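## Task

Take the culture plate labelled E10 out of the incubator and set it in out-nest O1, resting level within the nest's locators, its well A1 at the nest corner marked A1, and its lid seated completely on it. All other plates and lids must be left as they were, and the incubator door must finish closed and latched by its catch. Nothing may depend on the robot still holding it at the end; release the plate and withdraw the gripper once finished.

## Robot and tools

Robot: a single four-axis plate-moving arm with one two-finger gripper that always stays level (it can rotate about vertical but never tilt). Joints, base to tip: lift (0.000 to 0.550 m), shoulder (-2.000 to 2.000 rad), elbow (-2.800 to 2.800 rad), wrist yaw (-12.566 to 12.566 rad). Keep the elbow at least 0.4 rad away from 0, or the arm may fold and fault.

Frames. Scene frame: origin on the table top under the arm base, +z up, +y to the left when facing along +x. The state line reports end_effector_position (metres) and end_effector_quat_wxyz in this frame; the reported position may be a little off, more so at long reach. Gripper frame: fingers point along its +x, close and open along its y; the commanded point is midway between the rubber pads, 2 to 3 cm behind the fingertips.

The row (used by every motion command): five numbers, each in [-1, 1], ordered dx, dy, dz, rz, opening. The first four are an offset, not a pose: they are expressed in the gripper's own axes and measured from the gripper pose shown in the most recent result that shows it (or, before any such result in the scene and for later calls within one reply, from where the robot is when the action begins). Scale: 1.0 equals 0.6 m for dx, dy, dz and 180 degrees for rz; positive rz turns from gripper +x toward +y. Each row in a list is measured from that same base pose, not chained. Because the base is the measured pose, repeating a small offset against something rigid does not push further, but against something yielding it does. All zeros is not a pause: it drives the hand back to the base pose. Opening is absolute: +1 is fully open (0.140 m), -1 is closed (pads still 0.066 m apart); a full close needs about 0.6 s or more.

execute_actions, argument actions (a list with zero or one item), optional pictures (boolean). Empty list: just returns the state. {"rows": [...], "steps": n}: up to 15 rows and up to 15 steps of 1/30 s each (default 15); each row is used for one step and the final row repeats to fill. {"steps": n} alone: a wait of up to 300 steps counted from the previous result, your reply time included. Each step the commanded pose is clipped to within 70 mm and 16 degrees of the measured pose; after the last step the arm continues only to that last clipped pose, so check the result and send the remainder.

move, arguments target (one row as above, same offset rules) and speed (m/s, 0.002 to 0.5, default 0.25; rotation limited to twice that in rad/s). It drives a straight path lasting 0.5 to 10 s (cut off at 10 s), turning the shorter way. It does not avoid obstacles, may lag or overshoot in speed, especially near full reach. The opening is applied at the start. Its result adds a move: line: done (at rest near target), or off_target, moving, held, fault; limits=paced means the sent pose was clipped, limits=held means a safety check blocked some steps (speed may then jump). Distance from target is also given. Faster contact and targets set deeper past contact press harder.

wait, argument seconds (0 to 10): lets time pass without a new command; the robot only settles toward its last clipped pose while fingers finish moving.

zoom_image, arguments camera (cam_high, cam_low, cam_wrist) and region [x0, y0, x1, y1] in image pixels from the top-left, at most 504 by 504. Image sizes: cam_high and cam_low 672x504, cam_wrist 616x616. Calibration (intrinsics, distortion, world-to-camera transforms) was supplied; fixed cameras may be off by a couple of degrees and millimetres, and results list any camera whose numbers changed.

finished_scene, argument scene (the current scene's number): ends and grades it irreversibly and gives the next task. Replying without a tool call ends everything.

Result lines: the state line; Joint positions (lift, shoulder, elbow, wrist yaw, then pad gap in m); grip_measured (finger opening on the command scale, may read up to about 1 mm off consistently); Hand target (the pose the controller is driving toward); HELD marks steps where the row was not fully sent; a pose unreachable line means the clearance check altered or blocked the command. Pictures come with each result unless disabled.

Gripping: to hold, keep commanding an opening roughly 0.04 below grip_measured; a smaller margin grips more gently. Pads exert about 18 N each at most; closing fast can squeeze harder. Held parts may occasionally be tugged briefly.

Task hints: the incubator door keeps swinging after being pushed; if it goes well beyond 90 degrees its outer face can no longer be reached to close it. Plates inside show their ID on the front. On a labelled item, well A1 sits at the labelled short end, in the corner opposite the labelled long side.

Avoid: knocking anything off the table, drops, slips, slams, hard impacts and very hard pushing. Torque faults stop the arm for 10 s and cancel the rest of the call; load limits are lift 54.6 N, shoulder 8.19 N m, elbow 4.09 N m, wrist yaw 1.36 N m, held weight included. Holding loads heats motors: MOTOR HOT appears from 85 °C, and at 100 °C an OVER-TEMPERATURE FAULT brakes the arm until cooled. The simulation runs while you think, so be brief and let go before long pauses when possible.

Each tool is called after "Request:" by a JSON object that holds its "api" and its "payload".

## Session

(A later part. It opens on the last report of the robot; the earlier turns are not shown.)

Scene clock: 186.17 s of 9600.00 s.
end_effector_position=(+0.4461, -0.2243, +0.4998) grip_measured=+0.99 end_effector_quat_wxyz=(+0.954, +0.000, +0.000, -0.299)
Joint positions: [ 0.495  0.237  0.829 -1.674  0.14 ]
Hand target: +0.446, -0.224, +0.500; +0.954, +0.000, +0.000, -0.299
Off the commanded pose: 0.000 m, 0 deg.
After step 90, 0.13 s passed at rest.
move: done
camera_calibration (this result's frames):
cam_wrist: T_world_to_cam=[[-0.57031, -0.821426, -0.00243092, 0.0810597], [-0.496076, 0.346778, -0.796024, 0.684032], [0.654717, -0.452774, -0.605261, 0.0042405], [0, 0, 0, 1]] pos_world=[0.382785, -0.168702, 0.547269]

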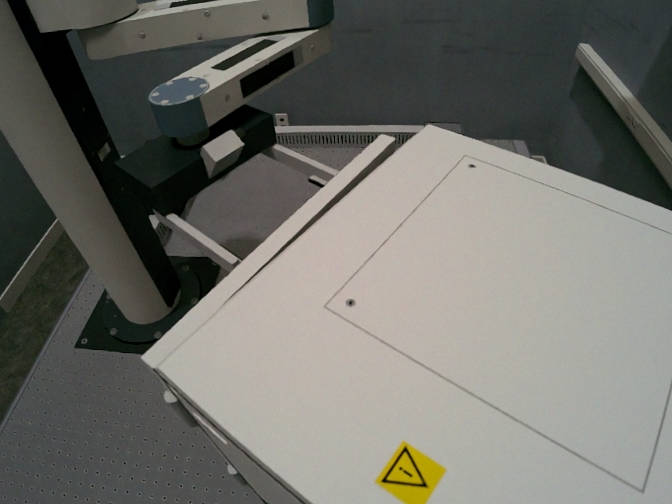

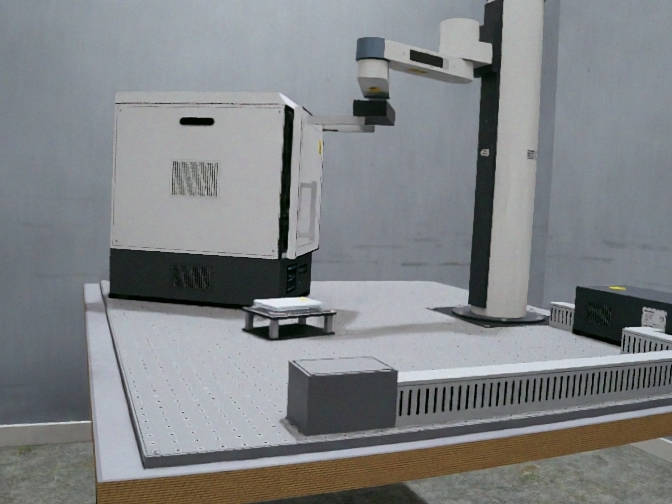

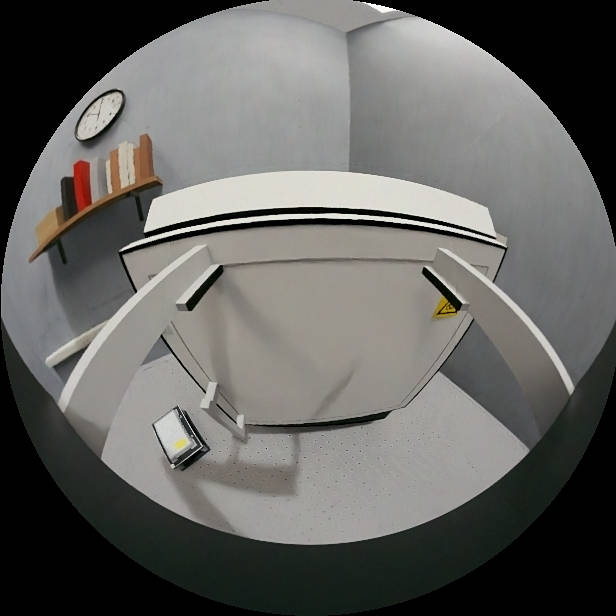

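Request:
{"api": "move", "payload": {"target": [0.017, 0, 0, 0, 1], "speed": 0.008}}

Request:
{"api": "move", "payload": {"target": [0.004, 0, 0, 0, 1], "speed": 0.004}}

Request:
{"api": "zoom_image", "payload": {"camera": "cam_low", "region": [240, 80, 400, 300]}}

Scene clock: 190.30 s of 9600.00 s.
end_effector_position=(+0.4546, -0.2298, +0.4998) grip_measured=+0.99 end_effector_quat_wxyz=(+0.955, +0.000, +0.000, -0.298)
Joint positions: [ 0.495  0.231  0.872 -1.709  0.14 ]
Hand target: +0.454, -0.230, +0.500; +0.954, +0.000, +0.000, -0.299
Off the commanded pose: 0.000 m, 0 deg.
move: done
camera_calibration (this result's frames):
cam_wrist: T_world_to_cam=[[-0.568297, -0.82282, -0.00243092, 0.0802414], [-0.496924, 0.345562, -0.796024, 0.690251], [0.655824, -0.45117, -0.605261, -0.00393618], [0, 0, 0, 1]] pos_world=[0.391185, -0.174276, 0.547269]

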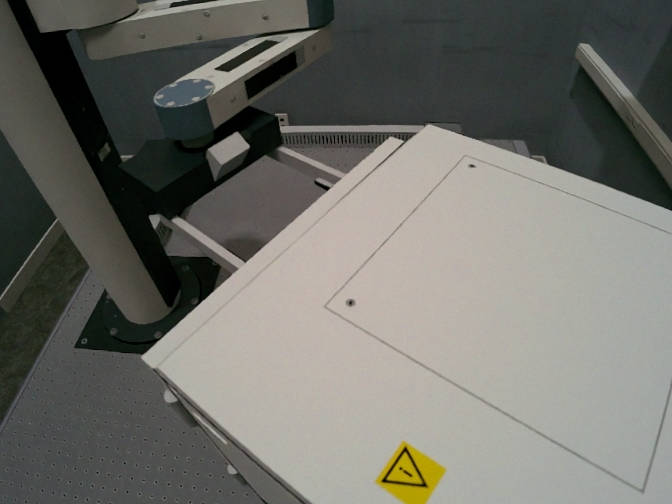

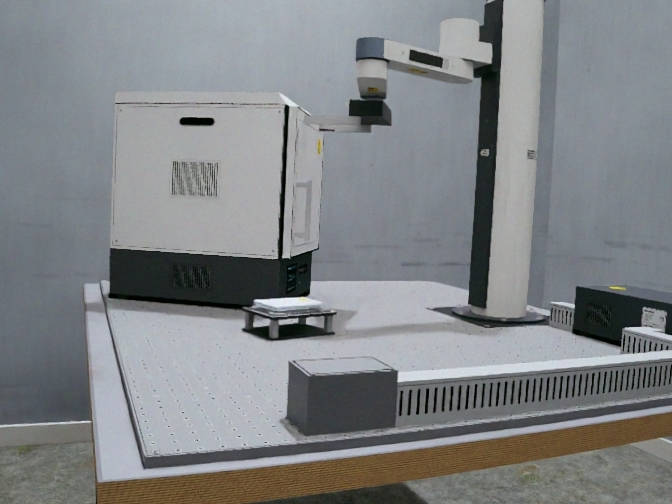

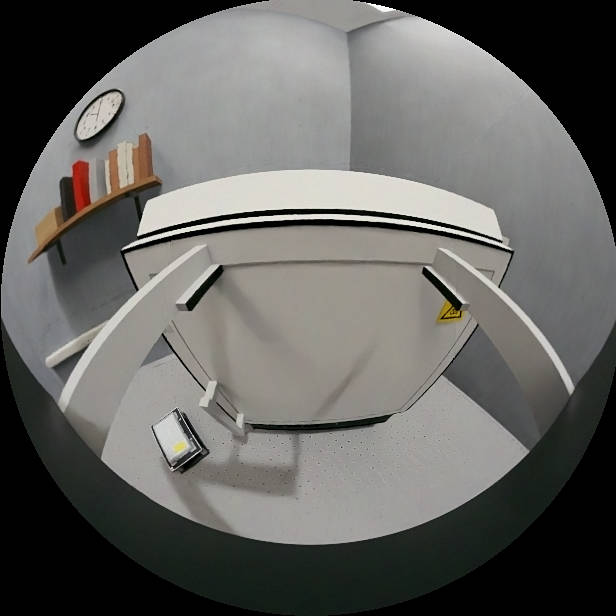

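Scene clock: 191.13 s of 9600.00 s.
end_effector_position=(+0.4566, -0.2310, +0.4998) grip_measured=+0.99 end_effector_quat_wxyz=(+0.955, +0.000, +0.000, -0.298)
Joint positions: [ 0.495  0.23   0.883 -1.718  0.14 ]
Hand target: +0.457, -0.231, +0.500; +0.955, +0.000, +0.000, -0.298
Off the commanded pose: 0.000 m, 0 deg.
move: done
camera_calibration (this result's frames):
cam_wrist: T_world_to_cam=[[-0.567968, -0.823047, -0.00243092, 0.0801241], [-0.497062, 0.345364, -0.796024, 0.691706], [0.656004, -0.450908, -0.605261, -0.00584831], [0, 0, 0, 1]] pos_world=[0.393165, -0.175581, 0.547269]

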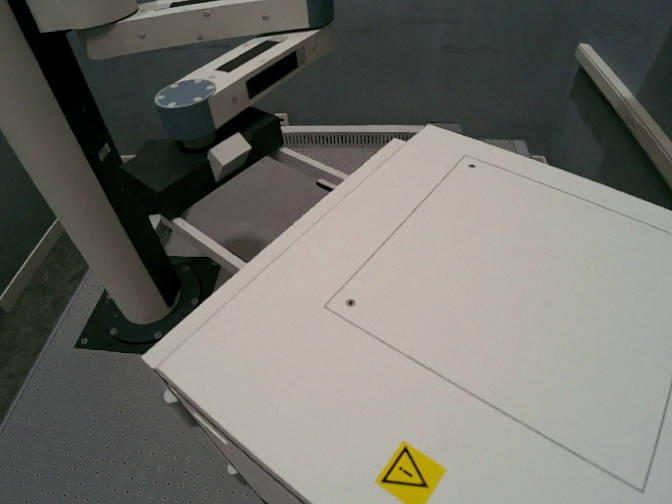

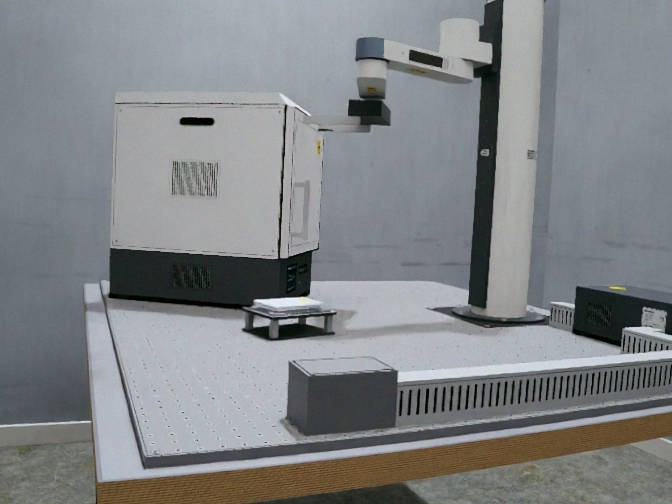

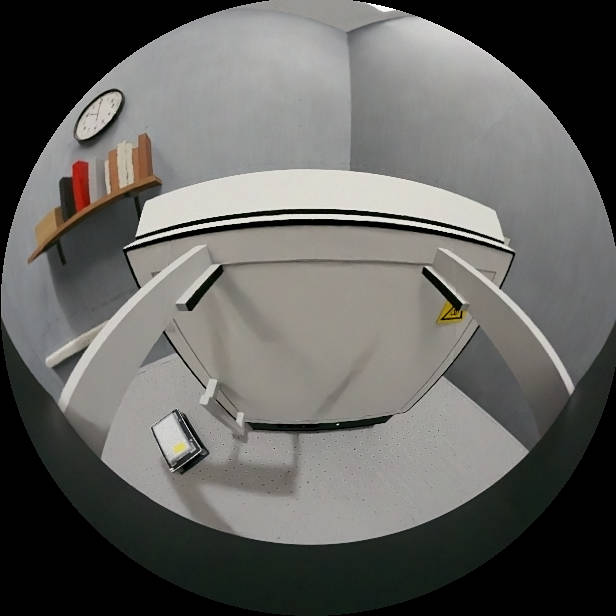

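Region (240, 80, 400, 300) of cam_low's 672x504 image, scaled by 2.291, with more detail than that image has; it fills the left 367 columns of this view, and the rest is white.

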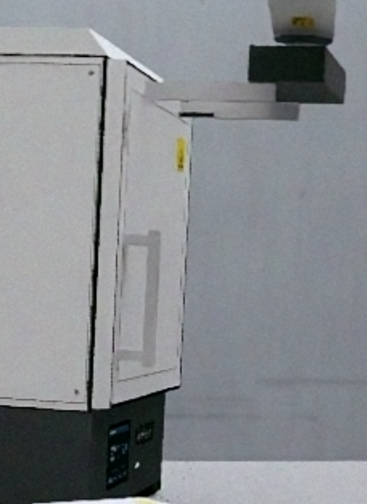

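Request:
{"api": "move", "payload": {"target": [0.005, 0, 0, 0, 1], "speed": 0.004}}

Request:
{"api": "move", "payload": {"target": [-0.1, -0.07, 0, 0, 1], "speed": 0.1}}

Request:
{"api": "zoom_image", "payload": {"camera": "cam_low", "region": [220, 80, 420, 350]}}

Scene clock: 195.50 s of 9600.00 s.
end_effector_position=(+0.4587, -0.2323, +0.4998) grip_measured=+0.99 end_effector_quat_wxyz=(+0.955, +0.000, +0.000, -0.297)
Joint positions: [ 0.495  0.228  0.893 -1.725  0.14 ]
Hand target: +0.459, -0.233, +0.500; +0.955, +0.000, +0.000, -0.298
Off the commanded pose: 0.001 m, 0 deg.
After step 90, 0.40 s passed at rest.
move: done
camera_calibration (this result's frames):
cam_wrist: T_world_to_cam=[[-0.567107, -0.823641, -0.00243092, 0.0796687], [-0.497423, 0.344843, -0.796024, 0.693211], [0.656476, -0.450221, -0.605261, -0.0078268], [0, 0, 0, 1]] pos_world=[0.395138, -0.176955, 0.547269]

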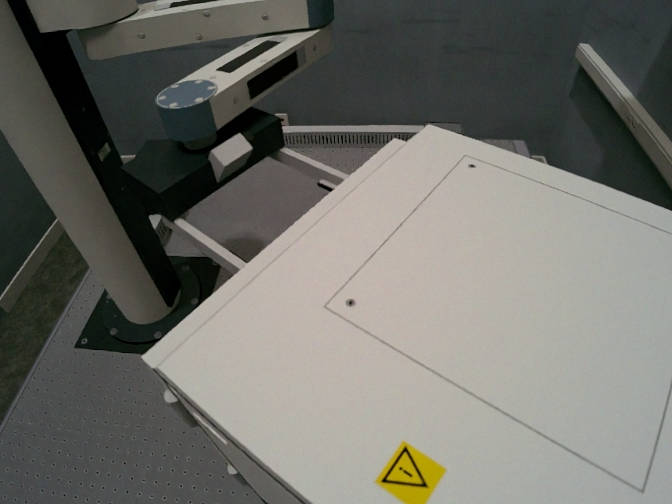

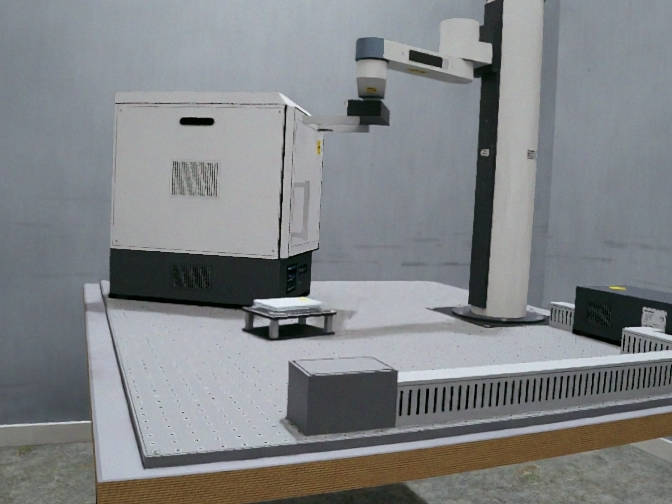

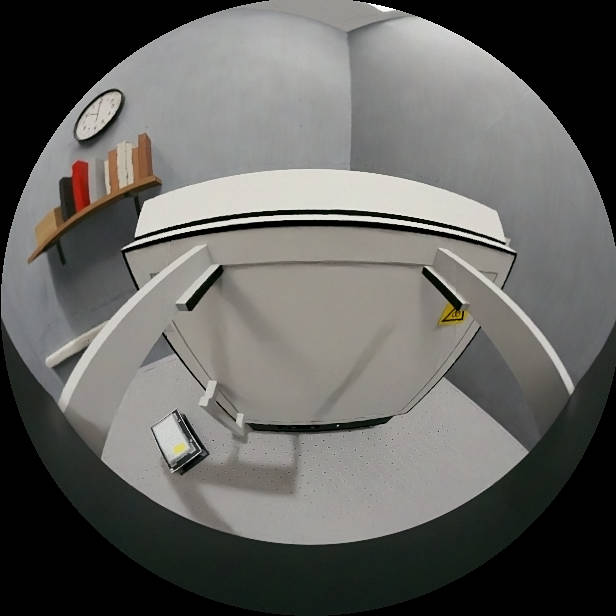

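Scene clock: 196.53 s of 9600.00 s.
end_effector_position=(+0.3853, -0.2329, +0.4998) grip_measured=+0.99 end_effector_quat_wxyz=(+0.955, +0.000, +0.000, -0.298)
Joint positions: [ 0.495 -0.001  0.693 -1.296  0.14 ]
Hand target: +0.385, -0.233, +0.500; +0.955, +0.000, +0.000, -0.297
Off the commanded pose: 0.000 m, 0 deg.
move: done
camera_calibration (this result's frames):
cam_wrist: T_world_to_cam=[[-0.5677, -0.823232, -0.00243092, 0.0379161], [-0.497174, 0.345201, -0.796024, 0.656935], [0.656151, -0.450694, -0.605261, 0.0400502], [0, 0, 0, 1]] pos_world=[0.321857, -0.177511, 0.547269]

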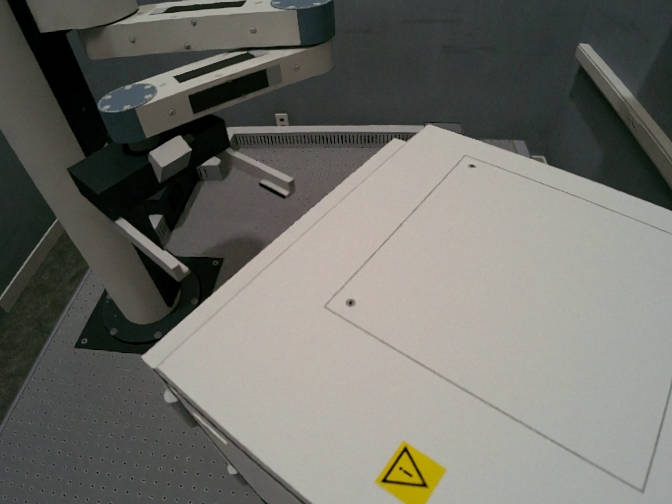

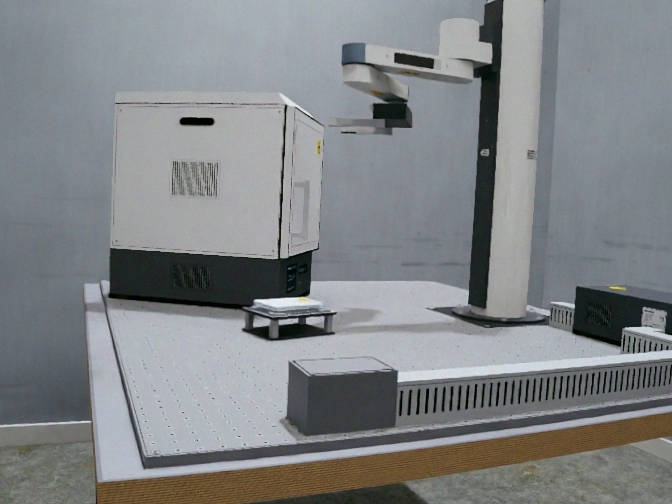

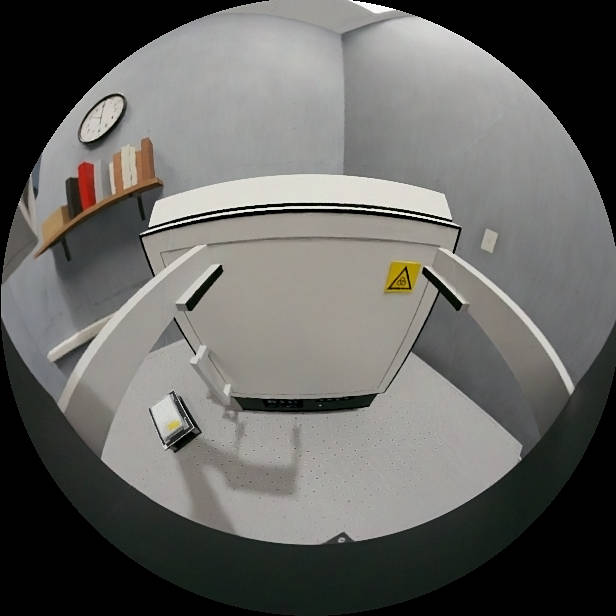

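Region (220, 80, 420, 350) of cam_low's 672x504 image, scaled by 1.867, with more detail than that image has; it fills the left 373 columns of this view, and the rest is white.

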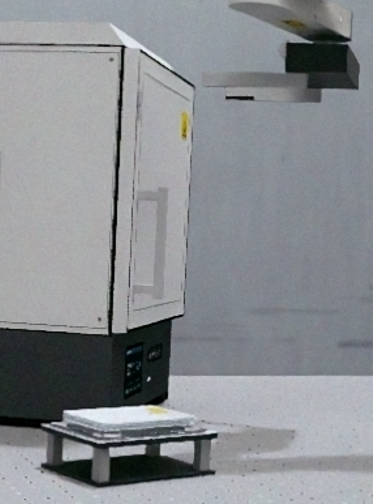

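Request:
{"api": "execute_actions", "payload": {"actions": []}}

Scene clock: 199.37 s of 9600.00 s.
end_effector_position=(+0.3853, -0.2329, +0.4998) grip_measured=+0.99 end_effector_quat_wxyz=(+0.955, +0.000, +0.000, -0.298)
Joint positions: [ 0.495 -0.001  0.693 -1.296  0.14 ]
Hand target: +0.385, -0.233, +0.500; +0.955, +0.000, +0.000, -0.297
Off the commanded pose: 0.000 m, 0 deg.
Steps of this call (steps 1 to 85: nothing new was sent). Readings (end_effector_position):
1: (+0.3853, -0.2329, +0.4998)
2: (+0.3853, -0.2329, +0.4998)
4: (+0.3853, -0.2329, +0.4998)
8: (+0.3853, -0.2329, +0.4998)
85: the state above
camera_calibration (this result's frames):
cam_wrist: T_world_to_cam=[[-0.567661, -0.823259, -0.00243092, 0.0379046], [-0.497191, 0.345178, -0.796024, 0.65694], [0.656173, -0.450663, -0.605261, 0.0400445], [0, 0, 0, 1]] pos_world=[0.321865, -0.177509, 0.547269]

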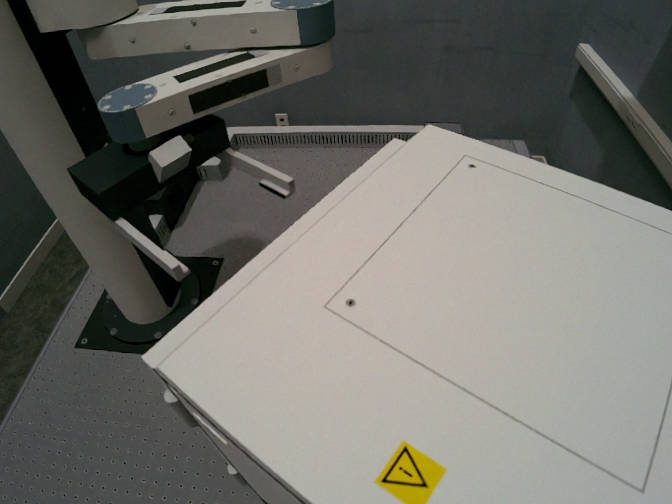

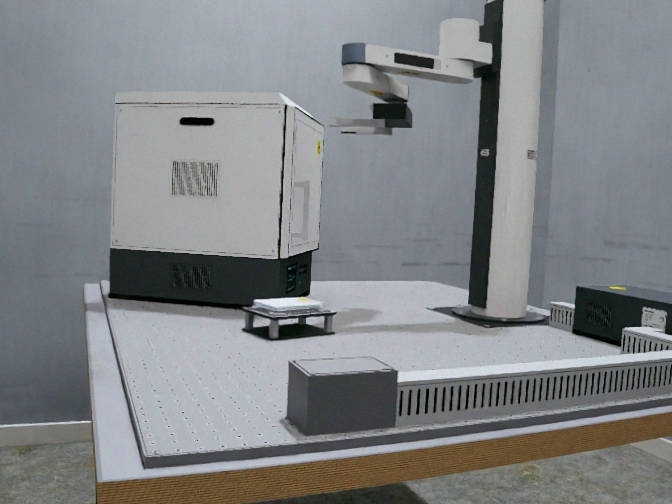

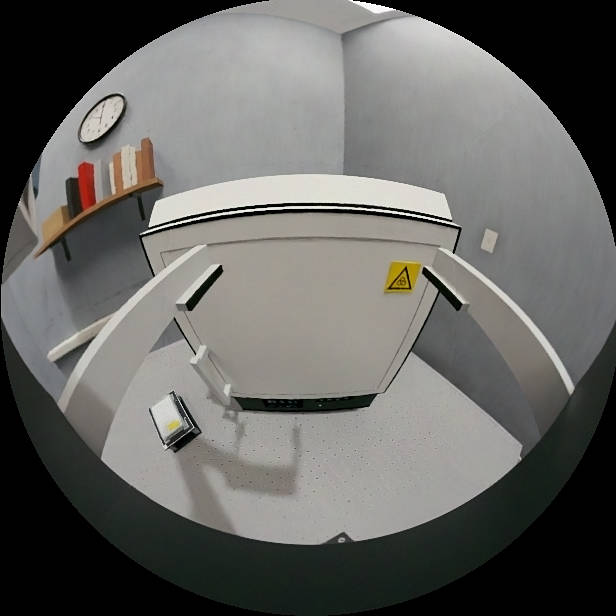

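The door is shut, the plate is in the nest, and the robot is clear.

Request:
{"api": "finished_scene", "payload": {"scene": 2}}

The scene is finished: the task was done.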